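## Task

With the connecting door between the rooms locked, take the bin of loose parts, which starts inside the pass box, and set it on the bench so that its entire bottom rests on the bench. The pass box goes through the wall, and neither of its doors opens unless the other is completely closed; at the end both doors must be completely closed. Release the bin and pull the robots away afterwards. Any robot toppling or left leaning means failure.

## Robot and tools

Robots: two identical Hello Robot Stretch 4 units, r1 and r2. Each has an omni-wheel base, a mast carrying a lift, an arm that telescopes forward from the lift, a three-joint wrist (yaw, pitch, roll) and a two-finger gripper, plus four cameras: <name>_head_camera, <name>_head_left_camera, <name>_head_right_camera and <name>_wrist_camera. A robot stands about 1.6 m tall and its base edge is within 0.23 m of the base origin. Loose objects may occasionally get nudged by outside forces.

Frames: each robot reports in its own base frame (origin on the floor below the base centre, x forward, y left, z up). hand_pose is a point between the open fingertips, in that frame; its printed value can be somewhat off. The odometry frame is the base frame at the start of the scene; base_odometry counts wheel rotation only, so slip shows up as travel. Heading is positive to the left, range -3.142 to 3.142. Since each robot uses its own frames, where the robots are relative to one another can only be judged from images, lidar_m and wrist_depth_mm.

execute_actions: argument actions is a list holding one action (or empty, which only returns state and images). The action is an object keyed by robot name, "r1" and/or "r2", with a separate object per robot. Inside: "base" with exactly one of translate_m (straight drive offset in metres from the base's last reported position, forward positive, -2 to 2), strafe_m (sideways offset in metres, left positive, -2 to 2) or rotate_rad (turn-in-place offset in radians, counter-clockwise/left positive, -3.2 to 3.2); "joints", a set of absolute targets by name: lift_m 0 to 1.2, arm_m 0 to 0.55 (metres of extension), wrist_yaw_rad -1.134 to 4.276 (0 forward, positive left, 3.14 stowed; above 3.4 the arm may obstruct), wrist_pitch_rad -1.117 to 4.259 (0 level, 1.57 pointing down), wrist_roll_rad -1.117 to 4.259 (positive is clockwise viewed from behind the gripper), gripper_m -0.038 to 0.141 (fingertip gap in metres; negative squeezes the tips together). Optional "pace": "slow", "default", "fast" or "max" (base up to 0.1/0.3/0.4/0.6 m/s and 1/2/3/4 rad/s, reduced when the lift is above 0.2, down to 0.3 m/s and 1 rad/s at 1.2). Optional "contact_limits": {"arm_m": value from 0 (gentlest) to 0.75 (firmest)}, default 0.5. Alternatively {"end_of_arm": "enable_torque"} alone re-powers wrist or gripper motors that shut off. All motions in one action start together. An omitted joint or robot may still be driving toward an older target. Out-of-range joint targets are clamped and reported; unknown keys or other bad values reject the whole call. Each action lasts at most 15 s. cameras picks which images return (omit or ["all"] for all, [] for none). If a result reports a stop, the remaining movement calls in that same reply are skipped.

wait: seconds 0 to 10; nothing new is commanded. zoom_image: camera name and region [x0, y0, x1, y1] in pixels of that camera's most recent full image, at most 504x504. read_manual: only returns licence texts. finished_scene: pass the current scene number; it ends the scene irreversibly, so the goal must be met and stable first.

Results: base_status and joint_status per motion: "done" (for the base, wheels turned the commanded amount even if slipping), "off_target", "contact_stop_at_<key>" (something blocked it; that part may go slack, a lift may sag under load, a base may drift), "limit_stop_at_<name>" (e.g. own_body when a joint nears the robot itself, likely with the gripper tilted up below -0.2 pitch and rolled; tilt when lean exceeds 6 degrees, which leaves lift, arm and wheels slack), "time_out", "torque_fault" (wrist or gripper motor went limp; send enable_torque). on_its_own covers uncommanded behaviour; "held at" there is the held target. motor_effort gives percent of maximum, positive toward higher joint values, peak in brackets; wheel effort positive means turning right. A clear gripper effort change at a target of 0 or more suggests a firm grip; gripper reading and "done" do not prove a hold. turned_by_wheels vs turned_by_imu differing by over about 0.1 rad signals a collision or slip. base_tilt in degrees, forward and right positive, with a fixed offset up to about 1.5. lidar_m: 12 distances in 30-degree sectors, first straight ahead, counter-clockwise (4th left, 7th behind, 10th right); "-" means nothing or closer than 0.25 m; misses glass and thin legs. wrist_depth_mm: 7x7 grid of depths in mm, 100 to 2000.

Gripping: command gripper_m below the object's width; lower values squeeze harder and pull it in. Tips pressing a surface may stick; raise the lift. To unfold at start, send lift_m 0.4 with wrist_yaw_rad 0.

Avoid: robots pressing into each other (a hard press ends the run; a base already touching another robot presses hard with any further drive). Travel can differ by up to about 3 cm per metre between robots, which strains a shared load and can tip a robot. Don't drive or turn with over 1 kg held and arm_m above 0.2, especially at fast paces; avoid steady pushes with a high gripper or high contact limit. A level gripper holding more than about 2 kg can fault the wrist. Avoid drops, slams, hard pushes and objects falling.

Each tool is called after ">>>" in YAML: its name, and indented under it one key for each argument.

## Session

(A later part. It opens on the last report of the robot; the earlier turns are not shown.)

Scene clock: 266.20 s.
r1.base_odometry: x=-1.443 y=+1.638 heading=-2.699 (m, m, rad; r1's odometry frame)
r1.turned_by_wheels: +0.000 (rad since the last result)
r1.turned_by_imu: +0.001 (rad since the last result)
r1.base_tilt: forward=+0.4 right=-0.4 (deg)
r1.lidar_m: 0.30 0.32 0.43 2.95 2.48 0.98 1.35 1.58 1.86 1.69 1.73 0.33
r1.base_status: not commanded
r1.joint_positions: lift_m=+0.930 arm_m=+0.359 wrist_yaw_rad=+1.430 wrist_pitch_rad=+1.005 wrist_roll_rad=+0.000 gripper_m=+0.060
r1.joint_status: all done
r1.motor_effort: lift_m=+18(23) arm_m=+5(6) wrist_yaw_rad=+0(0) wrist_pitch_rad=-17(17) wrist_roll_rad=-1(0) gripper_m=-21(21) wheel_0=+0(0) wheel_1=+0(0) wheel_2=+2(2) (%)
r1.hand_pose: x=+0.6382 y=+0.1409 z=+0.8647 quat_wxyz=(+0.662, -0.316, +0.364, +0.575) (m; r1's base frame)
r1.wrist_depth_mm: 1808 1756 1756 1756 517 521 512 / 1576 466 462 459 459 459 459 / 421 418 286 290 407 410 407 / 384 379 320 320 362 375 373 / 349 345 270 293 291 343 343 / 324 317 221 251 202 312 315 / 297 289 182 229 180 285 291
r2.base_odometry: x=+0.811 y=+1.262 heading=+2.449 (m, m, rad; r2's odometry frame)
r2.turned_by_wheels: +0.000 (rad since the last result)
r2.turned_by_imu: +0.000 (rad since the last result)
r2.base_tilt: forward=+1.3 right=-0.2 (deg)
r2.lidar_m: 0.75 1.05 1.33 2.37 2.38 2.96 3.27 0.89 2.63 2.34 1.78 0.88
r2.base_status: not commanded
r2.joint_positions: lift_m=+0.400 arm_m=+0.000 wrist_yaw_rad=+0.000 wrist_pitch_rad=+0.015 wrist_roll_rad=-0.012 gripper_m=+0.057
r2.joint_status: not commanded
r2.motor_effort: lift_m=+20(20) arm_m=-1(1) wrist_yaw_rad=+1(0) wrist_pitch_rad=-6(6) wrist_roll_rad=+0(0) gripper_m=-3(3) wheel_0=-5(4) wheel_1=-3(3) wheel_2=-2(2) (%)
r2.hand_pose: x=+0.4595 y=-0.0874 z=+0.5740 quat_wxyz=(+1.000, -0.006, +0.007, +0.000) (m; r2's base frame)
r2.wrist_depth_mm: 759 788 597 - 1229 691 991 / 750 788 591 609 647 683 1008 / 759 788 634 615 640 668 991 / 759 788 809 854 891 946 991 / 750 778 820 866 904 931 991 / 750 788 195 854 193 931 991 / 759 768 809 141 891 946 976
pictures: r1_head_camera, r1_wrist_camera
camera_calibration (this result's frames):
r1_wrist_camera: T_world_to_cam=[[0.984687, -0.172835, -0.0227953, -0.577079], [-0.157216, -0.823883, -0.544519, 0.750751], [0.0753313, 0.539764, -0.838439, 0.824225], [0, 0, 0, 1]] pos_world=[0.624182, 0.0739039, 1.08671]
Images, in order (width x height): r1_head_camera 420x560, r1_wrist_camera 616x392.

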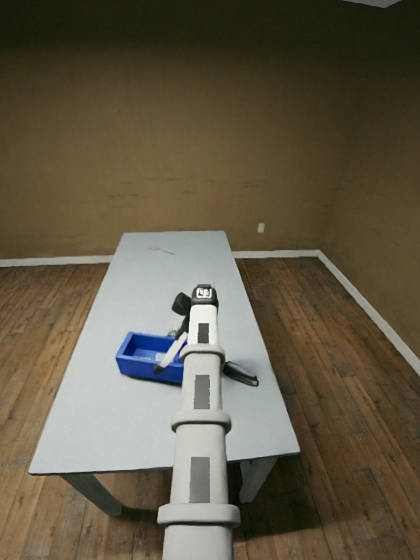

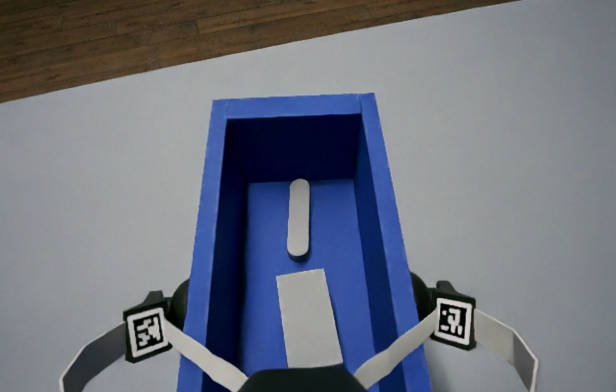

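>>> execute_actions:
  actions:
    - {"r1": {"joints": {"lift_m": 0.908}, "pace": "slow"}}
  cameras: ["r1_wrist_camera"]

Scene clock: 268.70 s.
r1.base_odometry: x=-1.443 y=+1.638 heading=-2.699 (m, m, rad; r1's odometry frame)
r1.turned_by_wheels: +0.000 (rad since the last result)
r1.turned_by_imu: +0.001 (rad since the last result)
r1.base_tilt: forward=+0.4 right=-0.4 (deg)
r1.lidar_m: 0.29 0.32 0.41 2.97 2.51 0.96 1.35 1.59 1.85 1.71 1.74 0.36
r1.base_status: not commanded
r1.joint_positions: lift_m=+0.908 arm_m=+0.359 wrist_yaw_rad=+1.430 wrist_pitch_rad=+1.005 wrist_roll_rad=+0.000 gripper_m=+0.060
r1.joint_status: all done
r1.motor_effort: lift_m=+18(19) arm_m=+5(5) wrist_yaw_rad=+0(0) wrist_pitch_rad=-15(17) wrist_roll_rad=+0(1) gripper_m=-21(22) wheel_0=+0(0) wheel_1=+0(0) wheel_2=+2(2) (%)
r1.hand_pose: x=+0.6382 y=+0.1409 z=+0.8427 quat_wxyz=(+0.662, -0.316, +0.364, +0.575) (m; r1's base frame)
r1.wrist_depth_mm: 1708 1756 1756 484 480 480 488 / 439 436 430 430 427 427 430 / 392 389 286 287 377 382 382 / 357 353 319 319 338 345 347 / 325 324 270 293 293 319 319 / 301 293 221 250 202 290 294 / 277 270 181 229 180 265 273
r2.base_odometry: x=+0.811 y=+1.262 heading=+2.449 (m, m, rad; r2's odometry frame)
r2.turned_by_wheels: +0.000 (rad since the last result)
r2.turned_by_imu: +0.000 (rad since the last result)
r2.base_tilt: forward=+1.4 right=-0.4 (deg)
r2.lidar_m: 0.76 1.05 1.32 2.37 2.37 2.91 3.25 0.90 2.60 2.36 1.78 0.89
r2.base_status: not commanded
r2.joint_positions: lift_m=+0.400 arm_m=+0.000 wrist_yaw_rad=+0.000 wrist_pitch_rad=+0.015 wrist_roll_rad=-0.012 gripper_m=+0.057
r2.joint_status: not commanded
r2.motor_effort: lift_m=+20(20) arm_m=-1(1) wrist_yaw_rad=+0(0) wrist_pitch_rad=-5(6) wrist_roll_rad=+1(0) gripper_m=-3(3) wheel_0=-5(5) wheel_1=-3(3) wheel_2=-2(2) (%)
r2.hand_pose: x=+0.4595 y=-0.0874 z=+0.5740 quat_wxyz=(+1.000, -0.006, +0.007, +0.000) (m; r2's base frame)
r2.wrist_depth_mm: 768 788 597 - 1205 691 991 / 759 788 591 609 654 683 991 / 759 778 640 615 640 676 991 / 750 788 820 854 891 946 1008 / 750 788 820 842 904 946 991 / 750 778 195 854 192 931 976 / 750 768 798 141 891 931 976
pictures: r1_wrist_camera
camera_calibration (this result's frames):
r1_wrist_camera: T_world_to_cam=[[0.984687, -0.172835, -0.0227953, -0.577582], [-0.157216, -0.823883, -0.544519, 0.738777], [0.0753314, 0.539764, -0.838439, 0.805787], [0, 0, 0, 1]] pos_world=[0.624184, 0.0739039, 1.06472]
Images, in order (width x height): r1_wrist_camera 616x392.

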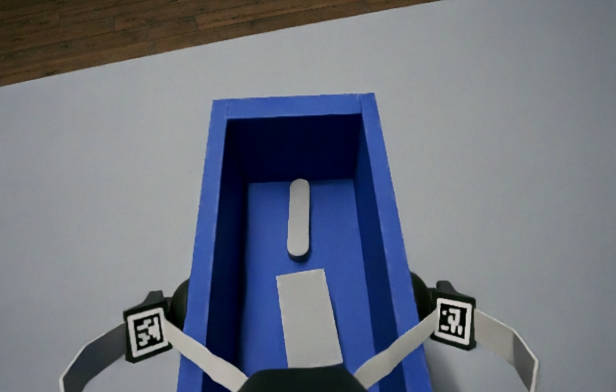

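>>> execute_actions:
  actions:
    - {"r1": {"joints": {"lift_m": 0.902}, "pace": "slow"}}
  cameras: ["r1_wrist_camera"]

Scene clock: 269.63 s.
r1.base_odometry: x=-1.443 y=+1.638 heading=-2.699 (m, m, rad; r1's odometry frame)
r1.turned_by_wheels: +0.000 (rad since the last result)
r1.turned_by_imu: +0.000 (rad since the last result)
r1.base_tilt: forward=+0.4 right=-0.4 (deg)
r1.lidar_m: 0.31 0.32 0.42 2.96 2.48 0.99 1.34 1.58 1.86 1.69 1.71 0.34
r1.base_status: not commanded
r1.joint_positions: lift_m=+0.902 arm_m=+0.359 wrist_yaw_rad=+1.430 wrist_pitch_rad=+1.005 wrist_roll_rad=+0.000 gripper_m=+0.060
r1.joint_status: all done
r1.motor_effort: lift_m=+18(17) arm_m=+5(5) wrist_yaw_rad=+0(0) wrist_pitch_rad=-16(18) wrist_roll_rad=-1(0) gripper_m=-21(22) wheel_0=+0(0) wheel_1=+0(0) wheel_2=+2(2) (%)
r1.hand_pose: x=+0.6382 y=+0.1409 z=+0.8368 quat_wxyz=(+0.662, -0.316, +0.364, +0.575) (m; r1's base frame)
r1.wrist_depth_mm: 1756 1708 1661 477 473 473 473 / 427 430 424 421 418 415 415 / 384 379 286 289 370 375 377 / 349 349 320 320 329 345 342 / 317 317 270 293 291 312 314 / 293 290 221 251 202 283 287 / 273 264 181 229 180 260 266
r2.base_odometry: x=+0.811 y=+1.262 heading=+2.449 (m, m, rad; r2's odometry frame)
r2.turned_by_wheels: +0.000 (rad since the last result)
r2.turned_by_imu: +0.000 (rad since the last result)
r2.base_tilt: forward=+1.5 right=-0.5 (deg)
r2.lidar_m: 0.76 1.04 1.30 2.36 2.40 2.96 3.28 0.88 2.62 2.35 1.77 0.89
r2.base_status: not commanded
r2.joint_positions: lift_m=+0.400 arm_m=+0.000 wrist_yaw_rad=+0.000 wrist_pitch_rad=+0.015 wrist_roll_rad=-0.012 gripper_m=+0.057
r2.joint_status: not commanded
r2.motor_effort: lift_m=+19(20) arm_m=-1(1) wrist_yaw_rad=-1(0) wrist_pitch_rad=-6(6) wrist_roll_rad=+0(1) gripper_m=-4(4) wheel_0=-4(5) wheel_1=-3(3) wheel_2=-2(2) (%)
r2.hand_pose: x=+0.4595 y=-0.0874 z=+0.5740 quat_wxyz=(+1.000, -0.006, +0.007, +0.000) (m; r2's base frame)
r2.wrist_depth_mm: 759 788 597 - 1229 691 991 / 759 788 597 609 647 683 1008 / 759 788 634 615 640 676 1008 / 750 788 820 854 891 946 991 / 750 778 820 854 904 946 991 / 750 778 195 854 192 917 991 / 750 768 798 141 891 946 976
pictures: r1_wrist_camera
camera_calibration (this result's frames):
r1_wrist_camera: T_world_to_cam=[[0.984687, -0.172835, -0.0227954, -0.57772], [-0.157216, -0.823883, -0.544519, 0.735516], [0.0753313, 0.539764, -0.838439, 0.800766], [0, 0, 0, 1]] pos_world=[0.624185, 0.0739039, 1.05873]
Images, in order (width x height): r1_wrist_camera 616x392.

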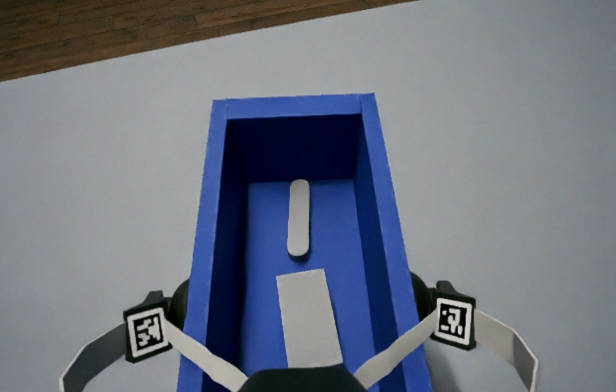

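>>> execute_actions:
  actions:
    - {"r1": {"joints": {"lift_m": 0.894}, "pace": "slow"}}
  cameras: ["r1_wrist_camera"]

Scene clock: 270.63 s.
r1.base_odometry: x=-1.443 y=+1.638 heading=-2.699 (m, m, rad; r1's odometry frame)
r1.turned_by_wheels: +0.000 (rad since the last result)
r1.turned_by_imu: +0.000 (rad since the last result)
r1.base_tilt: forward=+0.4 right=-0.4 (deg)
r1.lidar_m: 0.30 0.31 0.42 2.96 2.50 0.98 1.34 1.56 1.87 1.71 1.74 0.34
r1.base_status: not commanded
r1.joint_positions: lift_m=+0.894 arm_m=+0.359 wrist_yaw_rad=+1.430 wrist_pitch_rad=+1.005 wrist_roll_rad=+0.000 gripper_m=+0.060
r1.joint_status: all done
r1.motor_effort: lift_m=+17(15) arm_m=+5(5) wrist_yaw_rad=+0(0) wrist_pitch_rad=-13(16) wrist_roll_rad=+0(1) gripper_m=-21(22) wheel_0=+0(0) wheel_1=+0(0) wheel_2=+2(2) (%)
r1.hand_pose: x=+0.6383 y=+0.1410 z=+0.8289 quat_wxyz=(+0.662, -0.316, +0.363, +0.575) (m; r1's base frame)
r1.wrist_depth_mm: 1756 1756 1708 462 462 455 459 / 418 415 413 413 413 407 407 / 375 375 283 286 357 366 368 / 342 338 319 319 322 334 330 / 309 310 268 293 293 306 304 / 286 282 221 251 202 273 283 / 264 257 182 229 180 253 260
r2.base_odometry: x=+0.811 y=+1.262 heading=+2.449 (m, m, rad; r2's odometry frame)
r2.turned_by_wheels: +0.000 (rad since the last result)
r2.turned_by_imu: +0.000 (rad since the last result)
r2.base_tilt: forward=+1.5 right=-0.4 (deg)
r2.lidar_m: 0.77 1.05 1.31 2.35 2.40 2.95 3.26 0.86 2.63 2.34 1.75 0.86
r2.base_status: not commanded
r2.joint_positions: lift_m=+0.400 arm_m=+0.000 wrist_yaw_rad=+0.000 wrist_pitch_rad=+0.015 wrist_roll_rad=-0.012 gripper_m=+0.057
r2.joint_status: not commanded
r2.motor_effort: lift_m=+19(19) arm_m=-1(1) wrist_yaw_rad=+1(1) wrist_pitch_rad=-7(6) wrist_roll_rad=+0(1) gripper_m=-3(3) wheel_0=-5(4) wheel_1=-3(3) wheel_2=-2(2) (%)
r2.hand_pose: x=+0.4595 y=-0.0874 z=+0.5740 quat_wxyz=(+1.000, -0.006, +0.007, +0.000) (m; r2's base frame)
r2.wrist_depth_mm: 759 788 591 - 1255 691 991 / 759 788 597 609 654 683 1008 / 759 788 634 615 647 683 991 / 759 788 809 854 904 946 976 / 759 788 820 866 891 931 976 / 741 778 195 854 192 931 991 / 759 768 809 141 891 946 976
pictures: r1_wrist_camera
camera_calibration (this result's frames):
r1_wrist_camera: T_world_to_cam=[[0.984688, -0.172825, -0.0228104, -0.577888], [-0.157181, -0.823636, -0.544902, 0.731573], [0.0753853, 0.540144, -0.838189, 0.793793], [0, 0, 0, 1]] pos_world=[0.624188, 0.0739136, 1.0508]
Images, in order (width x height): r1_wrist_camera 616x392.

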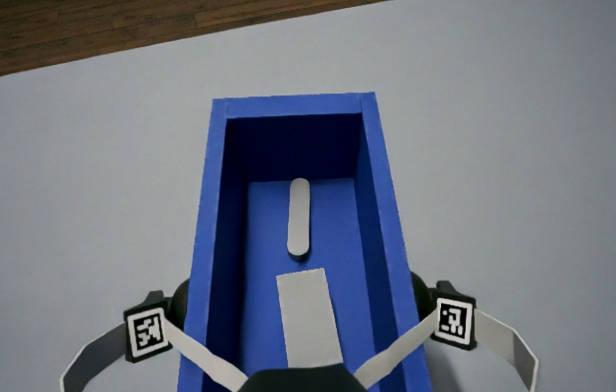

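>>> execute_actions:
  actions:
    - {"r1": {"joints": {"lift_m": 0.890}, "pace": "slow"}}
  cameras: ["r1_wrist_camera"]

Scene clock: 271.83 s.
r1.base_odometry: x=-1.443 y=+1.638 heading=-2.699 (m, m, rad; r1's odometry frame)
r1.turned_by_wheels: +0.000 (rad since the last result)
r1.turned_by_imu: +0.000 (rad since the last result)
r1.base_tilt: forward=+0.4 right=-0.4 (deg)
r1.lidar_m: 0.31 0.33 0.44 2.92 2.48 0.98 1.36 1.59 1.83 1.70 1.76 0.36
r1.base_status: not commanded
r1.joint_positions: lift_m=+0.890 arm_m=+0.359 wrist_yaw_rad=+1.430 wrist_pitch_rad=+1.001 wrist_roll_rad=+0.000 gripper_m=+0.060
r1.joint_status: all done
r1.motor_effort: lift_m=+13(13) arm_m=+5(5) wrist_yaw_rad=+0(0) wrist_pitch_rad=-4(13) wrist_roll_rad=+0(0) gripper_m=-17(22) wheel_0=+0(0) wheel_1=+0(0) wheel_2=+2(2) (%)
r1.hand_pose: x=+0.6384 y=+0.1418 z=+0.8257 quat_wxyz=(+0.662, -0.315, +0.362, +0.575) (m; r1's base frame)
r1.wrist_depth_mm: 1756 1708 1708 462 462 462 459 / 421 415 413 413 413 410 410 / 375 370 287 287 359 368 368 / 340 338 320 317 322 334 336 / 307 309 271 297 293 304 306 / 286 281 222 247 203 272 279 / 262 257 180 228 179 253 260
r2.base_odometry: x=+0.811 y=+1.262 heading=+2.449 (m, m, rad; r2's odometry frame)
r2.turned_by_wheels: +0.000 (rad since the last result)
r2.turned_by_imu: +0.000 (rad since the last result)
r2.base_tilt: forward=+1.5 right=-0.2 (deg)
r2.lidar_m: 0.75 1.04 1.30 2.39 2.42 2.94 3.26 0.88 2.62 2.35 1.76 0.89
r2.base_status: not commanded
r2.joint_positions: lift_m=+0.400 arm_m=+0.000 wrist_yaw_rad=+0.000 wrist_pitch_rad=+0.015 wrist_roll_rad=-0.012 gripper_m=+0.057
r2.joint_status: not commanded
r2.motor_effort: lift_m=+20(20) arm_m=-1(0) wrist_yaw_rad=+1(1) wrist_pitch_rad=-6(6) wrist_roll_rad=+0(0) gripper_m=-3(4) wheel_0=-4(4) wheel_1=-3(3) wheel_2=-2(2) (%)
r2.hand_pose: x=+0.4595 y=-0.0874 z=+0.5740 quat_wxyz=(+1.000, -0.006, +0.007, +0.000) (m; r2's base frame)
r2.wrist_depth_mm: 759 788 597 - 1229 691 1008 / 750 778 597 609 647 683 991 / 759 778 627 615 647 676 991 / 750 778 820 866 891 946 991 / 750 778 820 854 891 931 991 / 750 788 195 854 192 931 976 / 750 778 809 141 891 931 976
pictures: r1_wrist_camera
camera_calibration (this result's frames):
r1_wrist_camera: T_world_to_cam=[[0.984699, -0.172747, -0.0229245, -0.577858], [-0.156916, -0.82176, -0.547803, 0.732527], [0.0757929, 0.543018, -0.836293, 0.788466], [0, 0, 0, 1]] pos_world=[0.624201, 0.073987, 1.04742]
Images, in order (width x height): r1_wrist_camera 616x392.

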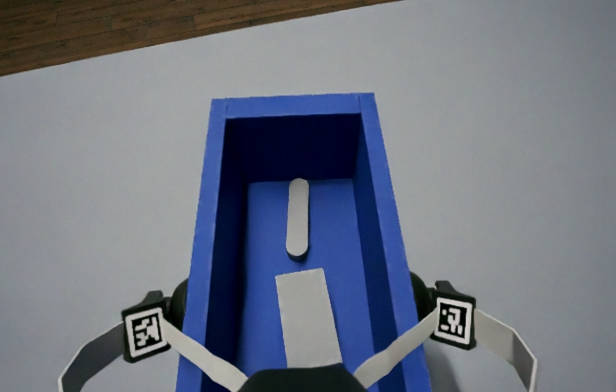

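>>> execute_actions:
  actions:
    - {"r1": {"joints": {"gripper_m": 0.14}, "pace": "slow"}}
  cameras: ["r1_wrist_camera", "r1_head_camera"]

Scene clock: 275.77 s.
r1.base_odometry: x=-1.443 y=+1.638 heading=-2.699 (m, m, rad; r1's odometry frame)
r1.turned_by_wheels: +0.000 (rad since the last result)
r1.turned_by_imu: +0.000 (rad since the last result)
r1.base_tilt: forward=+0.4 right=-0.5 (deg)
r1.lidar_m: 0.30 0.31 0.42 2.95 2.52 0.97 1.34 1.58 1.85 1.70 1.74 0.34
r1.base_status: not commanded
r1.joint_positions: lift_m=+0.890 arm_m=+0.359 wrist_yaw_rad=+1.429 wrist_pitch_rad=+1.001 wrist_roll_rad=+0.000 gripper_m=+0.140
r1.joint_status: all done
r1.motor_effort: lift_m=+15(15) arm_m=+5(5) wrist_yaw_rad=+2(3) wrist_pitch_rad=-5(12) wrist_roll_rad=-1(1) gripper_m=+2(19) wheel_0=-2(3) wheel_1=-1(1) wheel_2=-1(2) (%)
r1.hand_pose: x=+0.6385 y=+0.1419 z=+0.8257 quat_wxyz=(+0.663, -0.314, +0.362, +0.575) (m; r1's base frame)
r1.wrist_depth_mm: 1708 1708 1756 469 466 462 459 / 421 415 410 410 413 410 410 / 375 373 293 294 353 368 366 / 338 338 317 317 312 334 330 / 309 309 286 294 267 304 303 / 285 208 213 245 199 208 281 / 262 258 185 153 204 256 259
r2.base_odometry: x=+0.811 y=+1.262 heading=+2.449 (m, m, rad; r2's odometry frame)
r2.turned_by_wheels: +0.000 (rad since the last result)
r2.turned_by_imu: +0.000 (rad since the last result)
r2.base_tilt: forward=+1.7 right=-0.4 (deg)
r2.lidar_m: 0.75 1.03 1.30 2.37 2.39 2.95 3.26 0.88 2.63 2.35 1.76 0.89
r2.base_status: not commanded
r2.joint_positions: lift_m=+0.400 arm_m=+0.000 wrist_yaw_rad=+0.000 wrist_pitch_rad=+0.015 wrist_roll_rad=-0.012 gripper_m=+0.057
r2.joint_status: not commanded
r2.motor_effort: lift_m=+20(20) arm_m=-1(1) wrist_yaw_rad=-1(0) wrist_pitch_rad=-6(7) wrist_roll_rad=+0(0) gripper_m=-3(3) wheel_0=-4(4) wheel_1=-3(3) wheel_2=-2(2) (%)
r2.hand_pose: x=+0.4595 y=-0.0874 z=+0.5740 quat_wxyz=(+1.000, -0.006, +0.007, +0.000) (m; r2's base frame)
r2.wrist_depth_mm: 759 788 597 - 1229 691 1008 / 759 788 597 615 647 683 991 / 759 788 634 609 647 676 976 / 750 788 820 854 904 946 991 / 750 788 820 854 904 946 991 / 750 788 195 854 192 931 991 / 750 768 809 141 891 931 991
pictures: r1_head_camera, r1_wrist_camera
camera_calibration (this result's frames):
r1_wrist_camera: T_world_to_cam=[[0.984593, -0.17335, -0.0229422, -0.577789], [-0.157388, -0.821368, -0.548255, 0.733189], [0.0761962, 0.543419, -0.835996, 0.787824], [0, 0, 0, 1]] pos_world=[0.624253, 0.0739394, 1.04734]
Images, in order (width x height): r1_head_camera 420x560, r1_wrist_camera 616x392.

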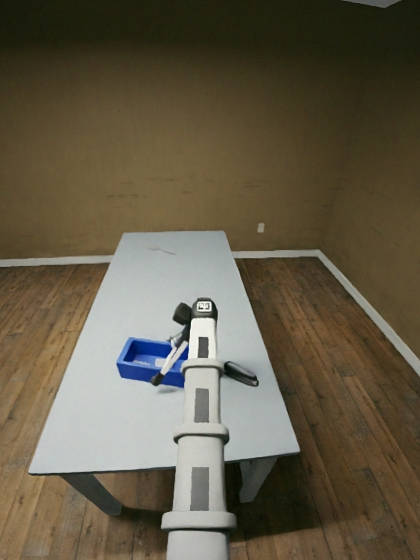

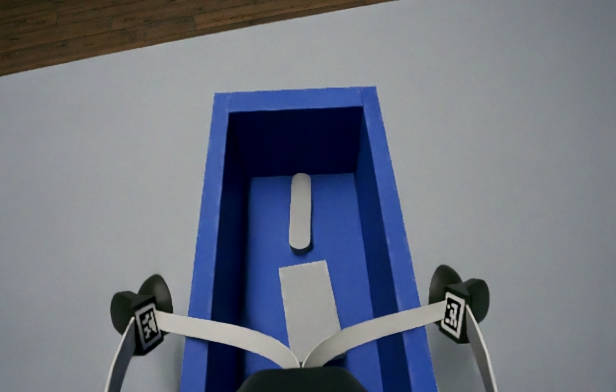

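>>> execute_actions:
  actions:
    - {"r1": {"joints": {"lift_m": 0.97}, "pace": "default"}}
  cameras: ["r1_wrist_camera"]

Scene clock: 281.53 s.
r1.base_odometry: x=-1.443 y=+1.638 heading=-2.699 (m, m, rad; r1's odometry frame)
r1.turned_by_wheels: +0.000 (rad since the last result)
r1.turned_by_imu: +0.001 (rad since the last result)
r1.base_tilt: forward=+0.4 right=-0.4 (deg)
r1.lidar_m: 0.29 0.30 0.41 2.95 2.52 0.96 1.36 1.58 1.84 1.71 1.72 0.37
r1.base_status: not commanded
r1.joint_positions: lift_m=+0.970 arm_m=+0.359 wrist_yaw_rad=+1.429 wrist_pitch_rad=+1.001 wrist_roll_rad=+0.000 gripper_m=+0.140
r1.joint_status: all done
r1.motor_effort: lift_m=+21(22) arm_m=+5(5) wrist_yaw_rad=+2(2) wrist_pitch_rad=-5(4) wrist_roll_rad=-1(1) gripper_m=+1(1) wheel_0=-2(2) wheel_1=-1(1) wheel_2=-1(1) (%)
r1.hand_pose: x=+0.6385 y=+0.1418 z=+0.9051 quat_wxyz=(+0.663, -0.315, +0.362, +0.575) (m; r1's base frame)
r1.wrist_depth_mm: 1863 1863 1808 1756 1863 1863 591 / 1708 1661 1661 521 525 525 521 / 477 477 473 473 469 469 466 / 433 433 415 364 427 427 424 / 394 394 387 377 382 392 389 / 366 208 345 347 278 210 357 / 336 332 307 150 325 327 330
r2.base_odometry: x=+0.811 y=+1.262 heading=+2.449 (m, m, rad; r2's odometry frame)
r2.turned_by_wheels: +0.000 (rad since the last result)
r2.turned_by_imu: +0.000 (rad since the last result)
r2.base_tilt: forward=+1.7 right=-0.3 (deg)
r2.lidar_m: 0.76 1.06 1.31 2.35 2.38 2.92 3.27 0.88 2.61 2.34 1.77 0.88
r2.base_status: not commanded
r2.joint_positions: lift_m=+0.400 arm_m=+0.000 wrist_yaw_rad=+0.000 wrist_pitch_rad=+0.015 wrist_roll_rad=-0.012 gripper_m=+0.057
r2.joint_status: not commanded
r2.motor_effort: lift_m=+20(20) arm_m=-1(1) wrist_yaw_rad=+0(1) wrist_pitch_rad=-6(6) wrist_roll_rad=+0(0) gripper_m=-3(3) wheel_0=-5(5) wheel_1=-3(3) wheel_2=-2(2) (%)
r2.hand_pose: x=+0.4595 y=-0.0874 z=+0.5740 quat_wxyz=(+1.000, -0.006, +0.007, +0.000) (m; r2's base frame)
r2.wrist_depth_mm: 759 778 603 - 1255 691 991 / 759 788 591 603 654 683 1008 / 759 788 634 615 647 676 991 / 750 788 820 854 904 946 976 / 759 788 820 866 904 946 991 / 750 778 195 854 192 931 976 / 750 768 809 141 891 946 976
pictures: r1_wrist_camera
camera_calibration (this result's frames):
r1_wrist_camera: T_world_to_cam=[[0.984609, -0.173258, -0.0229305, -0.57599], [-0.157331, -0.821577, -0.547958, 0.776396], [0.076099, 0.543132, -0.836191, 0.854548], [0, 0, 0, 1]] pos_world=[0.624246, 0.0739416, 1.12679]
Images, in order (width x height): r1_wrist_camera 616x392.

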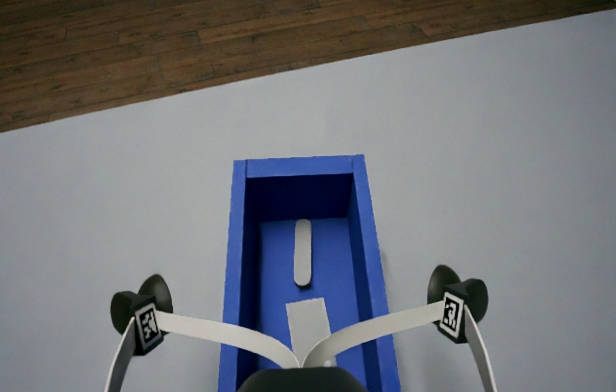

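>>> execute_actions:
  actions:
    - {"r1": {"base": {"translate_m": -0.53}, "joints": {"arm_m": 0.0, "wrist_yaw_rad": 0.0, "wrist_pitch_rad": 0.0, "gripper_m": 0.0}, "pace": "default"}}
  cameras: ["r1_head_camera"]

Scene clock: 286.13 s.
r1.base_odometry: x=-0.963 y=+1.865 heading=-2.699 (m, m, rad; r1's odometry frame)
r1.turned_by_wheels: +0.000 (rad since the last result)
r1.turned_by_imu: +0.003 (rad since the last result)
r1.base_tilt: forward=+0.4 right=-0.4 (deg)
r1.lidar_m: 0.84 0.86 3.14 2.93 0.61 0.68 0.82 0.82 1.27 1.73 1.78 0.93
r1.base_status: done
r1.joint_positions: lift_m=+0.970 arm_m=+0.001 wrist_yaw_rad=+0.000 wrist_pitch_rad=+0.002 wrist_roll_rad=+0.000 gripper_m=+0.000
r1.joint_status: all done
r1.motor_effort: lift_m=+21(22) arm_m=-5(9) wrist_yaw_rad=+0(4) wrist_pitch_rad=-10(13) wrist_roll_rad=+0(1) gripper_m=-5(5) wheel_0=+0(2) wheel_1=+0(6) wheel_2=-1(10) (%)
r1.hand_pose: x=+0.4603 y=-0.0874 z=+1.1473 quat_wxyz=(+1.000, +0.000, +0.001, +0.000) (m; r1's base frame)
r1.wrist_depth_mm: - - - - - - - / - - - - - - - / - - - - - - - / - - - - - - - / - - - - - - - / - - 1499 202 - - - / - 976 842 186 842 - -
r2.base_odometry: x=+0.811 y=+1.262 heading=+2.449 (m, m, rad; r2's odometry frame)
r2.turned_by_wheels: +0.000 (rad since the last result)
r2.turned_by_imu: +0.001 (rad since the last result)
r2.base_tilt: forward=+1.5 right=-0.3 (deg)
r2.lidar_m: 0.80 1.04 1.30 2.34 2.37 2.96 3.26 0.90 2.61 2.32 1.76 0.87
r2.base_status: not commanded
r2.joint_positions: lift_m=+0.400 arm_m=+0.000 wrist_yaw_rad=+0.000 wrist_pitch_rad=+0.015 wrist_roll_rad=-0.012 gripper_m=+0.057
r2.joint_status: not commanded
r2.motor_effort: lift_m=+20(19) arm_m=-1(1) wrist_yaw_rad=-1(1) wrist_pitch_rad=-7(7) wrist_roll_rad=+0(0) gripper_m=-4(3) wheel_0=-4(5) wheel_1=-3(3) wheel_2=-2(2) (%)
r2.hand_pose: x=+0.4595 y=-0.0874 z=+0.5740 quat_wxyz=(+1.000, -0.006, +0.007, +0.000) (m; r2's base frame)
r2.wrist_depth_mm: 759 788 591 1921 1229 683 991 / 750 788 597 609 654 676 991 / 750 788 634 615 647 676 991 / 750 778 820 866 891 946 991 / 759 788 820 854 891 931 991 / 750 778 195 866 192 931 976 / 741 768 798 141 891 946 976
pictures: r1_head_camera
Images, in order (width x height): r1_head_camera 420x560.

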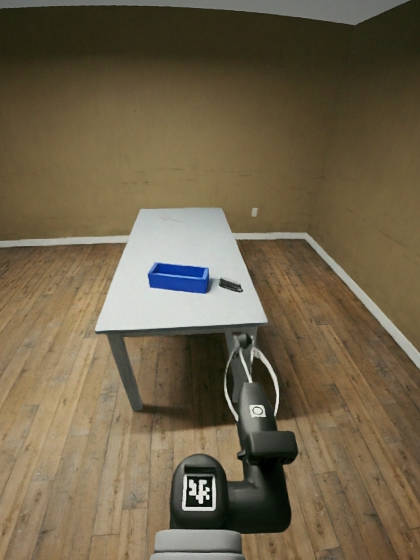

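>>> execute_actions:
  actions:
    - {"r1": {"base": {"strafe_m": 0.66}, "joints": {"lift_m": 0.66}, "pace": "default"}}
  cameras: ["r1_head_camera"]

Scene clock: 289.80 s.
r1.base_odometry: x=-0.681 y=+1.268 heading=-2.699 (m, m, rad; r1's odometry frame)
r1.turned_by_wheels: +0.000 (rad since the last result)
r1.turned_by_imu: -0.002 (rad since the last result)
r1.base_tilt: forward=+0.4 right=-0.4 (deg)
r1.lidar_m: 0.83 3.23 2.42 2.24 1.73 1.17 0.29 0.31 1.17 2.43 1.32 0.85
r1.base_status: done
r1.joint_positions: lift_m=+0.660 arm_m=+0.001 wrist_yaw_rad=+0.000 wrist_pitch_rad=+0.002 wrist_roll_rad=+0.000 gripper_m=+0.000
r1.joint_status: all done
r1.motor_effort: lift_m=+17(20) arm_m=-5(5) wrist_yaw_rad=+0(0) wrist_pitch_rad=-8(10) wrist_roll_rad=-1(0) gripper_m=-3(2) wheel_0=+2(9) wheel_1=-1(8) wheel_2=-1(1) (%)
r1.hand_pose: x=+0.4603 y=-0.0874 z=+0.8377 quat_wxyz=(+1.000, +0.000, +0.001, +0.000) (m; r1's base frame)
r1.wrist_depth_mm: - - - - - - - / - - - - - - - / - - - - - - - / - - - - - - - / - - - - 820 778 732 / - - - 202 615 647 - / - - 1756 187 627 1708 1863
r2.base_odometry: x=+0.811 y=+1.262 heading=+2.449 (m, m, rad; r2's odometry frame)
r2.turned_by_wheels: +0.000 (rad since the last result)
r2.turned_by_imu: +0.000 (rad since the last result)
r2.base_tilt: forward=+1.6 right=-0.3 (deg)
r2.lidar_m: 0.76 1.04 1.32 2.36 2.37 2.95 3.28 0.88 2.61 2.34 1.75 0.90
r2.base_status: not commanded
r2.joint_positions: lift_m=+0.400 arm_m=+0.000 wrist_yaw_rad=+0.000 wrist_pitch_rad=+0.015 wrist_roll_rad=-0.012 gripper_m=+0.057
r2.joint_status: not commanded
r2.motor_effort: lift_m=+20(20) arm_m=-1(1) wrist_yaw_rad=+1(1) wrist_pitch_rad=-6(6) wrist_roll_rad=+1(0) gripper_m=-4(3) wheel_0=-4(5) wheel_1=-3(3) wheel_2=-2(2) (%)
r2.hand_pose: x=+0.4595 y=-0.0874 z=+0.5740 quat_wxyz=(+1.000, -0.006, +0.007, +0.000) (m; r2's base frame)
r2.wrist_depth_mm: 759 788 597 - 1229 683 991 / 750 788 591 603 647 683 1008 / 750 788 634 615 647 676 991 / 750 778 820 854 904 931 991 / 750 778 820 854 904 946 991 / 750 788 195 854 192 946 991 / 759 768 809 141 891 931 976
pictures: r1_head_camera
Images, in order (width x height): r1_head_camera 420x560.

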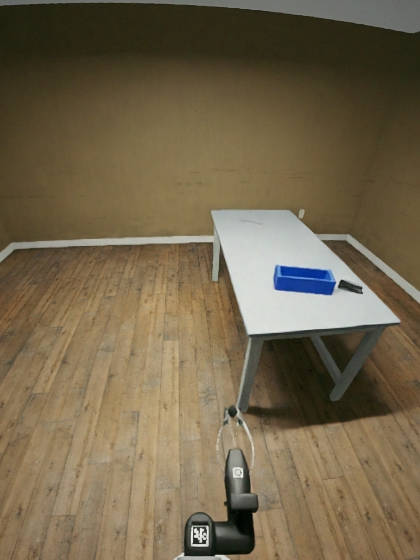

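>>> execute_actions:
  actions:
    - {"r1": {"base": {"rotate_rad": 3.12}, "pace": "default"}}
  cameras: ["r1_head_camera", "r1_head_left_camera", "r1_head_right_camera"]

Scene clock: 293.50 s.
r1.base_odometry: x=-0.681 y=+1.268 heading=+0.421 (m, m, rad; r1's odometry frame)
r1.turned_by_wheels: +3.120 (rad since the last result)
r1.turned_by_imu: +3.201 (rad since the last result)
r1.base_tilt: forward=+0.4 right=-0.4 (deg)
r1.lidar_m: 0.33 0.29 1.15 2.40 1.27 0.85 0.83 3.23 2.46 2.26 1.78 1.18
r1.base_status: done
r1.joint_positions: lift_m=+0.660 arm_m=+0.001 wrist_yaw_rad=+0.000 wrist_pitch_rad=+0.002 wrist_roll_rad=+0.000 gripper_m=+0.000
r1.joint_status: not commanded
r1.motor_effort: lift_m=+17(17) arm_m=-5(5) wrist_yaw_rad=+0(0) wrist_pitch_rad=-10(7) wrist_roll_rad=-1(0) gripper_m=-3(4) wheel_0=-1(5) wheel_1=+0(7) wheel_2=+1(8) (%)
r1.hand_pose: x=+0.4603 y=-0.0874 z=+0.8377 quat_wxyz=(+1.000, +0.000, +0.001, +0.000) (m; r1's base frame)
r1.wrist_depth_mm: 691 842 866 878 917 946 960 / 991 842 878 891 917 946 976 / - 842 891 891 931 946 960 / - 820 878 904 946 946 991 / 878 809 866 891 917 946 976 / 355 842 866 202 931 960 976 / 362 842 854 187 904 976 976
r2.base_odometry: x=+0.811 y=+1.262 heading=+2.449 (m, m, rad; r2's odometry frame)
r2.turned_by_wheels: +0.000 (rad since the last result)
r2.turned_by_imu: +0.000 (rad since the last result)
r2.base_tilt: forward=+1.5 right=-0.4 (deg)
r2.lidar_m: 0.76 1.05 1.29 2.37 2.38 2.97 3.25 0.89 2.63 2.34 1.75 0.88
r2.base_status: not commanded
r2.joint_positions: lift_m=+0.400 arm_m=+0.000 wrist_yaw_rad=+0.000 wrist_pitch_rad=+0.015 wrist_roll_rad=-0.012 gripper_m=+0.057
r2.joint_status: not commanded
r2.motor_effort: lift_m=+19(20) arm_m=-1(1) wrist_yaw_rad=-1(1) wrist_pitch_rad=-6(6) wrist_roll_rad=+0(1) gripper_m=-3(3) wheel_0=-4(5) wheel_1=-3(3) wheel_2=-2(2) (%)
r2.hand_pose: x=+0.4595 y=-0.0874 z=+0.5740 quat_wxyz=(+1.000, -0.006, +0.007, +0.000) (m; r2's base frame)
r2.wrist_depth_mm: 759 788 591 - 1229 691 1008 / 768 788 597 615 647 683 991 / 750 778 640 615 640 683 1008 / 759 788 809 866 891 946 991 / 759 778 820 854 904 960 991 / 750 778 195 854 192 931 991 / 741 768 809 141 891 931 976
pictures: r1_head_camera, r1_head_left_camera, r1_head_right_camera
Images, in order (width x height): r1_head_camera 420x560, r1_head_left_camera 420x672, r1_head_right_camera 420x672.

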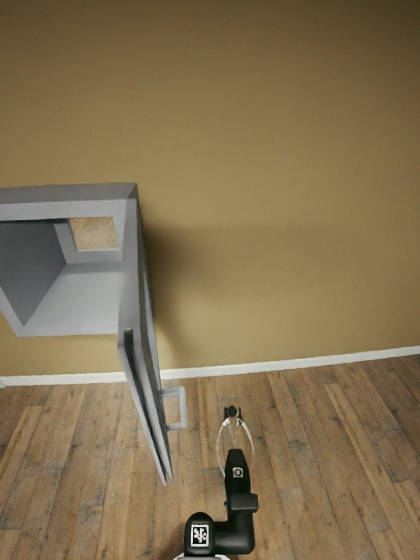

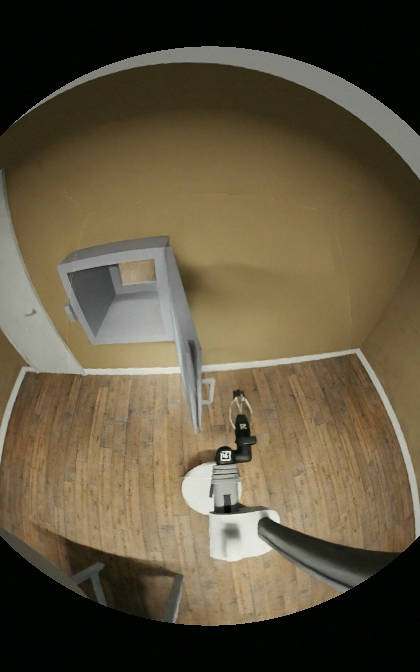

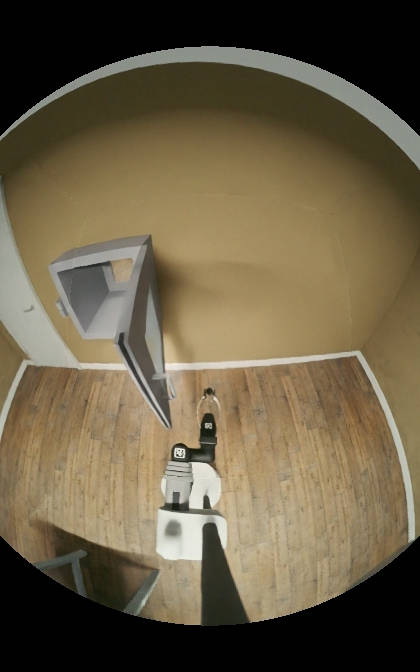

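>>> execute_actions:
  actions:
    - {"r1": {"base": {"strafe_m": 0.35}, "joints": {"arm_m": 0.01}, "pace": "slow"}}
  cameras: ["r1_head_camera"]

Scene clock: 300.53 s.
r1.base_odometry: x=-0.824 y=+1.588 heading=+0.421 (m, m, rad; r1's odometry frame)
r1.turned_by_wheels: +0.000 (rad since the last result)
r1.turned_by_imu: +0.000 (rad since the last result)
r1.base_tilt: forward=+0.4 right=-0.4 (deg)
r1.lidar_m: 0.26 0.85 1.38 2.07 2.08 0.90 0.80 3.28 2.83 2.60 1.71 1.14
r1.base_status: done
r1.joint_positions: lift_m=+0.660 arm_m=+0.009 wrist_yaw_rad=+0.000 wrist_pitch_rad=+0.002 wrist_roll_rad=+0.000 gripper_m=+0.000
r1.joint_status: all done
r1.motor_effort: lift_m=+17(17) arm_m=+5(6) wrist_yaw_rad=+0(11) wrist_pitch_rad=-8(8) wrist_roll_rad=-2(1) gripper_m=-4(4) wheel_0=+0(2) wheel_1=+1(2) wheel_2=+1(1) (%)
r1.hand_pose: x=+0.4684 y=-0.0875 z=+0.8377 quat_wxyz=(+1.000, +0.000, +0.001, +0.000) (m; r1's base frame)
r1.wrist_depth_mm: 107 137 - 640 866 904 931 / - 136 - 640 878 917 931 / - 138 - 634 878 904 931 / 105 133 - 634 891 917 931 / 104 132 991 603 891 917 931 / 105 130 213 202 878 904 931 / 104 123 173 186 866 891 931
r2.base_odometry: x=+0.811 y=+1.262 heading=+2.449 (m, m, rad; r2's odometry frame)
r2.turned_by_wheels: +0.000 (rad since the last result)
r2.turned_by_imu: +0.001 (rad since the last result)
r2.base_tilt: forward=+1.5 right=-0.4 (deg)
r2.lidar_m: 0.78 1.06 1.31 2.37 2.39 2.94 3.27 0.90 2.62 2.32 1.77 0.88
r2.base_status: not commanded
r2.joint_positions: lift_m=+0.400 arm_m=+0.000 wrist_yaw_rad=+0.000 wrist_pitch_rad=+0.015 wrist_roll_rad=-0.012 gripper_m=+0.057
r2.joint_status: not commanded
r2.motor_effort: lift_m=+20(20) arm_m=-1(1) wrist_yaw_rad=+0(1) wrist_pitch_rad=-6(6) wrist_roll_rad=+0(1) gripper_m=-3(4) wheel_0=-4(4) wheel_1=-3(3) wheel_2=-2(2) (%)
r2.hand_pose: x=+0.4595 y=-0.0874 z=+0.5740 quat_wxyz=(+1.000, -0.006, +0.007, +0.000) (m; r2's base frame)
r2.wrist_depth_mm: 759 788 597 - 1229 691 991 / 759 788 597 615 647 683 991 / 750 788 627 609 647 676 991 / 759 788 809 866 904 931 991 / 759 778 820 854 891 946 991 / 750 788 195 842 192 931 991 / 759 768 820 141 891 931 976
pictures: r1_head_camera
Images, in order (width x height): r1_head_camera 420x560.

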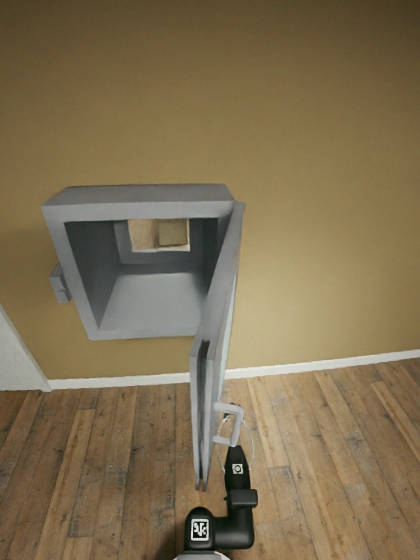

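>>> execute_actions:
  actions:
    - {"r1": {"base": {"strafe_m": 0.25}, "joints": {"arm_m": 0.075}, "pace": "slow"}}
  cameras: ["r1_head_camera"]

Scene clock: 305.23 s.
r1.base_odometry: x=-0.926 y=+1.816 heading=+0.421 (m, m, rad; r1's odometry frame)
r1.turned_by_wheels: +0.000 (rad since the last result)
r1.turned_by_imu: +0.000 (rad since the last result)
r1.base_tilt: forward=+0.4 right=-0.4 (deg)
r1.lidar_m: 0.42 0.81 1.28 1.81 1.86 0.92 0.83 0.84 3.07 2.87 1.66 0.71
r1.base_status: done
r1.joint_positions: lift_m=+0.660 arm_m=+0.074 wrist_yaw_rad=+0.000 wrist_pitch_rad=+0.002 wrist_roll_rad=+0.000 gripper_m=+0.000
r1.joint_status: all done
r1.motor_effort: lift_m=+17(17) arm_m=+5(1) wrist_yaw_rad=+1(10) wrist_pitch_rad=-9(10) wrist_roll_rad=-1(2) gripper_m=-4(5) wheel_0=-2(9) wheel_1=+3(4) wheel_2=+1(1) (%)
r1.hand_pose: x=+0.5334 y=-0.0875 z=+0.8377 quat_wxyz=(+1.000, +0.000, +0.001, +0.000) (m; r1's base frame)
r1.wrist_depth_mm: 125 195 809 820 691 820 831 / 143 195 1060 1098 707 798 831 / 146 194 - - 715 554 842 / 167 193 - - 732 549 831 / 167 193 831 946 427 539 831 / 166 191 217 201 373 535 831 / 167 185 210 186 324 809 820
r2.base_odometry: x=+0.811 y=+1.262 heading=+2.449 (m, m, rad; r2's odometry frame)
r2.turned_by_wheels: +0.000 (rad since the last result)
r2.turned_by_imu: +0.001 (rad since the last result)
r2.base_tilt: forward=+1.5 right=-0.4 (deg)
r2.lidar_m: 0.77 1.06 1.32 2.36 2.39 2.98 3.26 0.89 2.64 2.35 1.75 0.85
r2.base_status: not commanded
r2.joint_positions: lift_m=+0.400 arm_m=+0.000 wrist_yaw_rad=+0.000 wrist_pitch_rad=+0.015 wrist_roll_rad=-0.012 gripper_m=+0.057
r2.joint_status: not commanded
r2.motor_effort: lift_m=+20(20) arm_m=-1(1) wrist_yaw_rad=+0(1) wrist_pitch_rad=-6(6) wrist_roll_rad=+1(0) gripper_m=-4(4) wheel_0=-5(4) wheel_1=-3(3) wheel_2=-2(2) (%)
r2.hand_pose: x=+0.4595 y=-0.0874 z=+0.5740 quat_wxyz=(+1.000, -0.006, +0.007, +0.000) (m; r2's base frame)
r2.wrist_depth_mm: 759 788 597 1499 1229 691 991 / 750 788 591 615 647 676 991 / 759 778 634 615 640 676 991 / 750 778 820 854 891 931 1008 / 750 788 820 854 891 946 991 / 750 778 195 842 193 931 976 / 750 768 809 141 891 931 991
pictures: r1_head_camera
Images, in order (width x height): r1_head_camera 420x560.

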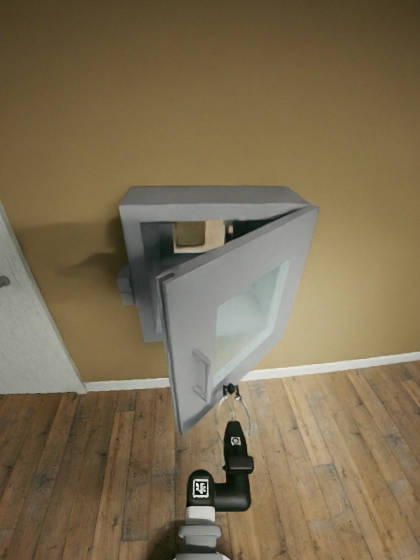

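>>> execute_actions:
  actions:
    - {"r1": {"base": {"strafe_m": 0.12}, "joints": {"arm_m": 0.24}, "pace": "slow", "contact_limits": {"arm_m": 0.2}}}
  cameras: ["r1_head_camera"]

Scene clock: 308.57 s.
r1.base_odometry: x=-0.975 y=+1.925 heading=+0.421 (m, m, rad; r1's odometry frame)
r1.turned_by_wheels: +0.000 (rad since the last result)
r1.turned_by_imu: +0.000 (rad since the last result)
r1.base_tilt: forward=+0.4 right=-0.4 (deg)
r1.lidar_m: 0.61 1.05 1.32 1.69 1.73 2.21 0.84 0.88 3.23 3.00 1.64 0.75
r1.base_status: done
r1.joint_positions: lift_m=+0.660 arm_m=+0.239 wrist_yaw_rad=+0.000 wrist_pitch_rad=+0.002 wrist_roll_rad=+0.000 gripper_m=+0.000
r1.joint_status: all done
r1.motor_effort: lift_m=+17(17) arm_m=+6(11) wrist_yaw_rad=+1(13) wrist_pitch_rad=-8(9) wrist_roll_rad=+0(0) gripper_m=-5(4) wheel_0=-2(7) wheel_1=+3(9) wheel_2=+1(1) (%)
r1.contact_limits: arm_m 0.2
r1.hand_pose: x=+0.6984 y=-0.0875 z=+0.8377 quat_wxyz=(+1.000, +0.000, +0.001, +0.000) (m; r1's base frame)
r1.wrist_depth_mm: 199 212 798 820 809 597 359 / 198 212 904 - 931 609 362 / 198 212 917 - 931 615 364 / 198 211 917 - 946 621 370 / 197 213 820 931 866 559 345 / 197 211 224 202 272 301 334 / 198 208 220 186 260 300 330
r2.base_odometry: x=+0.811 y=+1.262 heading=+2.449 (m, m, rad; r2's odometry frame)
r2.turned_by_wheels: +0.000 (rad since the last result)
r2.turned_by_imu: +0.000 (rad since the last result)
r2.base_tilt: forward=+1.5 right=-0.4 (deg)
r2.lidar_m: 0.78 1.05 1.31 2.37 2.39 2.91 3.26 0.88 2.63 2.35 1.74 0.89
r2.base_status: not commanded
r2.joint_positions: lift_m=+0.400 arm_m=+0.000 wrist_yaw_rad=+0.000 wrist_pitch_rad=+0.015 wrist_roll_rad=-0.012 gripper_m=+0.057
r2.joint_status: not commanded
r2.motor_effort: lift_m=+20(19) arm_m=-1(1) wrist_yaw_rad=+0(0) wrist_pitch_rad=-7(6) wrist_roll_rad=+0(0) gripper_m=-4(4) wheel_0=-4(5) wheel_1=-3(3) wheel_2=-2(2) (%)
r2.hand_pose: x=+0.4595 y=-0.0874 z=+0.5740 quat_wxyz=(+1.000, -0.006, +0.007, +0.000) (m; r2's base frame)
r2.wrist_depth_mm: 759 778 597 1281 1229 683 1008 / 759 798 591 615 647 683 991 / 750 788 634 621 640 676 1008 / 759 788 809 854 904 946 991 / 750 778 820 854 904 946 991 / 750 778 195 866 192 931 976 / 750 768 809 141 904 931 991
pictures: r1_head_camera
Images, in order (width x height): r1_head_camera 420x560.

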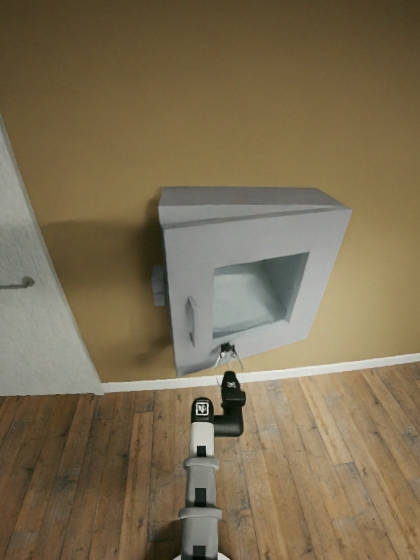

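>>> execute_actions:
  actions:
    - {"r1": {"joints": {"arm_m": 0.31}, "pace": "slow", "contact_limits": {"arm_m": 0.2}}}
  cameras: ["r1_head_camera", "r1_wrist_camera"]

Scene clock: 310.80 s.
r1.base_odometry: x=-0.975 y=+1.925 heading=+0.421 (m, m, rad; r1's odometry frame)
r1.turned_by_wheels: +0.000 (rad since the last result)
r1.turned_by_imu: +0.000 (rad since the last result)
r1.base_tilt: forward=+0.5 right=-0.4 (deg)
r1.lidar_m: 0.65 1.03 1.31 1.69 1.73 2.22 0.84 0.86 3.24 2.96 1.65 0.82
r1.base_status: not commanded
r1.joint_positions: lift_m=+0.660 arm_m=+0.309 wrist_yaw_rad=+0.000 wrist_pitch_rad=+0.002 wrist_roll_rad=+0.000 gripper_m=+0.000
r1.joint_status: all done
r1.motor_effort: lift_m=+17(17) arm_m=+5(10) wrist_yaw_rad=+1(2) wrist_pitch_rad=-8(8) wrist_roll_rad=-1(1) gripper_m=-4(4) wheel_0=-1(2) wheel_1=+3(3) wheel_2=+1(1) (%)
r1.contact_limits: arm_m 0.2
r1.hand_pose: x=+0.7684 y=-0.0875 z=+0.8378 quat_wxyz=(+1.000, +0.000, +0.001, +0.000) (m; r1's base frame)
r1.wrist_depth_mm: 207 215 798 831 809 585 449 / 206 216 842 - 866 597 445 / 208 215 831 - 891 597 442 / 206 216 820 - 891 609 452 / 207 215 831 842 854 580 436 / 207 216 229 202 253 265 277 / 207 214 222 186 246 266 276
r2.base_odometry: x=+0.811 y=+1.262 heading=+2.449 (m, m, rad; r2's odometry frame)
r2.turned_by_wheels: +0.000 (rad since the last result)
r2.turned_by_imu: +0.000 (rad since the last result)
r2.base_tilt: forward=+1.4 right=-0.4 (deg)
r2.lidar_m: 0.76 1.05 1.31 2.36 2.39 2.94 3.26 0.89 2.63 2.35 1.77 0.89
r2.base_status: not commanded
r2.joint_positions: lift_m=+0.400 arm_m=+0.000 wrist_yaw_rad=+0.000 wrist_pitch_rad=+0.015 wrist_roll_rad=-0.012 gripper_m=+0.057
r2.joint_status: not commanded
r2.motor_effort: lift_m=+20(20) arm_m=-1(1) wrist_yaw_rad=-1(0) wrist_pitch_rad=-7(6) wrist_roll_rad=+1(1) gripper_m=-2(4) wheel_0=-4(5) wheel_1=-3(3) wheel_2=-2(2) (%)
r2.hand_pose: x=+0.4595 y=-0.0874 z=+0.5740 quat_wxyz=(+1.000, -0.006, +0.007, +0.000) (m; r2's base frame)
r2.wrist_depth_mm: 759 788 597 1255 1229 691 991 / 759 788 591 609 654 676 1008 / 759 788 634 615 640 676 991 / 750 778 809 854 904 946 991 / 750 788 820 854 891 946 991 / 750 788 195 854 192 946 976 / 750 768 809 141 891 931 976
pictures: r1_head_camera, r1_wrist_camera
camera_calibration (this result's frames):
r1_wrist_camera: T_world_to_cam=[[0.00119877, -0.9992, -0.0399724, -0.0475376], [0.0084247, 0.0399811, -0.999165, 0.897586], [0.999964, 0.000861015, 0.00846589, -0.552088], [0, 0, 0, 1]] pos_world=[0.544563, -0.0829107, 0.89961]
Images, in order (width x height): r1_head_camera 420x560, r1_wrist_camera 616x392.

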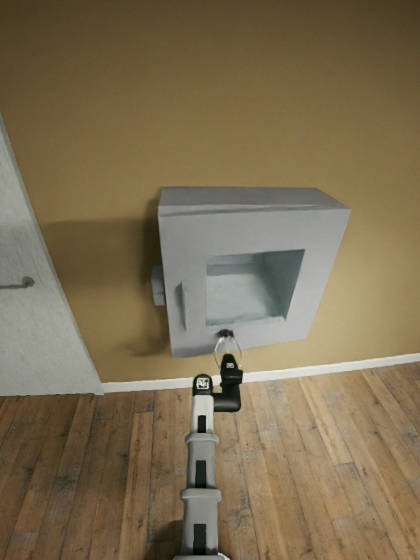

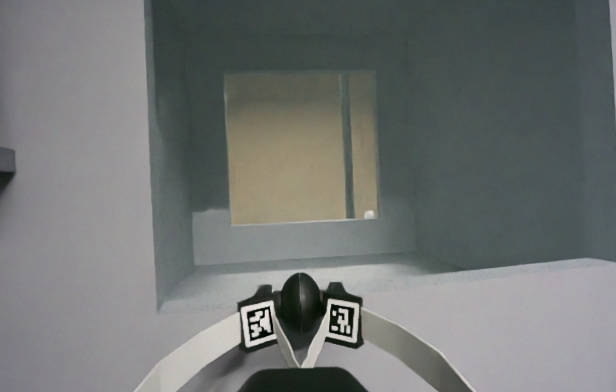

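>>> execute_actions:
  actions:
    - {"r1": {"joints": {"arm_m": 0.37}, "pace": "slow", "contact_limits": {"arm_m": 0.2}}}
  cameras: ["r1_head_camera", "r1_wrist_camera"]

Scene clock: 312.70 s.
r1.base_odometry: x=-0.975 y=+1.925 heading=+0.422 (m, m, rad; r1's odometry frame)
r1.turned_by_wheels: +0.000 (rad since the last result)
r1.turned_by_imu: +0.001 (rad since the last result)
r1.base_tilt: forward=+0.4 right=-0.4 (deg)
r1.lidar_m: 0.71 1.05 1.30 1.68 1.69 2.22 0.83 0.83 3.24 3.00 1.67 0.86
r1.base_status: not commanded
r1.joint_positions: lift_m=+0.660 arm_m=+0.355 wrist_yaw_rad=-0.004 wrist_pitch_rad=+0.002 wrist_roll_rad=+0.000 gripper_m=+0.000
r1.joint_status: arm_m contact_stop (moved +0.045 of +0.061)
r1.on_its_own: arm_m is slack since a contact_stop (your +0.370 is given up)
r1.motor_effort: lift_m=+17(17) arm_m=+0(12) wrist_yaw_rad=+11(24) wrist_pitch_rad=-6(7) wrist_roll_rad=+0(0) gripper_m=-4(4) wheel_0=+3(4) wheel_1=+4(5) wheel_2=-3(7) (%)
r1.contact_limits: arm_m 0.2
r1.hand_pose: x=+0.8136 y=-0.0886 z=+0.8379 quat_wxyz=(+1.000, +0.000, +0.001, -0.002) (m; r1's base frame)
r1.wrist_depth_mm: 213 229 768 798 788 574 433 / 213 224 788 - 842 580 436 / 213 221 778 - 831 591 436 / 213 219 778 - 831 597 442 / 213 219 788 798 820 597 433 / 213 219 224 203 240 248 253 / 214 217 224 174 237 248 253
r2.base_odometry: x=+0.811 y=+1.262 heading=+2.449 (m, m, rad; r2's odometry frame)
r2.turned_by_wheels: +0.000 (rad since the last result)
r2.turned_by_imu: +0.000 (rad since the last result)
r2.base_tilt: forward=+1.3 right=-0.3 (deg)
r2.lidar_m: 0.79 1.02 1.30 2.38 2.39 2.97 3.26 0.90 2.62 2.36 1.76 0.87
r2.base_status: not commanded
r2.joint_positions: lift_m=+0.400 arm_m=+0.000 wrist_yaw_rad=+0.000 wrist_pitch_rad=+0.015 wrist_roll_rad=-0.012 gripper_m=+0.057
r2.joint_status: not commanded
r2.motor_effort: lift_m=+19(20) arm_m=-1(1) wrist_yaw_rad=+0(1) wrist_pitch_rad=-6(7) wrist_roll_rad=+0(0) gripper_m=-4(3) wheel_0=-4(4) wheel_1=-3(3) wheel_2=-2(2) (%)
r2.hand_pose: x=+0.4595 y=-0.0874 z=+0.5740 quat_wxyz=(+1.000, -0.006, +0.007, +0.000) (m; r2's base frame)
r2.wrist_depth_mm: 759 788 597 1205 1229 683 1008 / 759 788 591 615 647 683 991 / 750 788 634 615 640 676 991 / 759 778 820 866 904 960 991 / 750 788 809 854 891 946 976 / 750 788 195 854 192 946 976 / 759 768 809 141 891 931 976
pictures: r1_head_camera, r1_wrist_camera
camera_calibration (this result's frames):
r1_wrist_camera: T_world_to_cam=[[-0.00255749, -0.999198, -0.0399715, -0.0456192], [0.00896387, 0.0399472, -0.999162, 0.896917], [0.999957, -0.00291365, 0.00885452, -0.597893], [0, 0, 0, 1]] pos_world=[0.589711, -0.0831539, 0.899636]
Images, in order (width x height): r1_head_camera 420x560, r1_wrist_camera 616x392.

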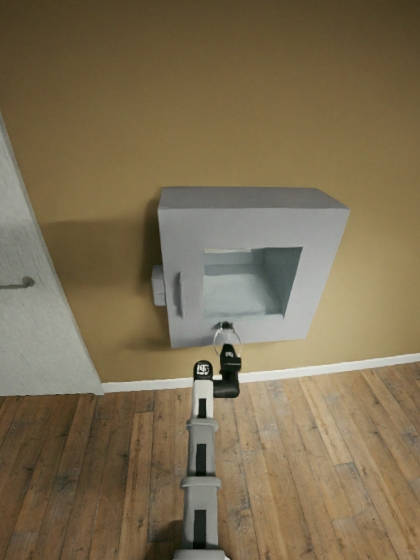

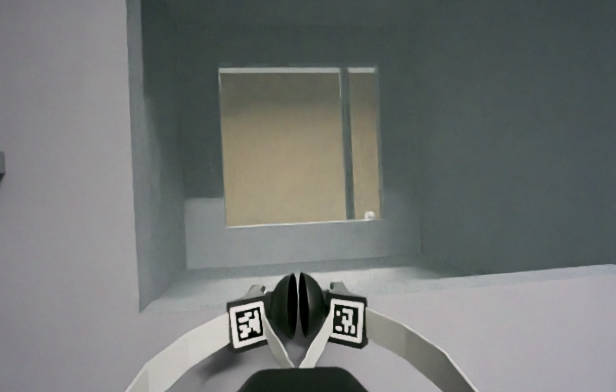

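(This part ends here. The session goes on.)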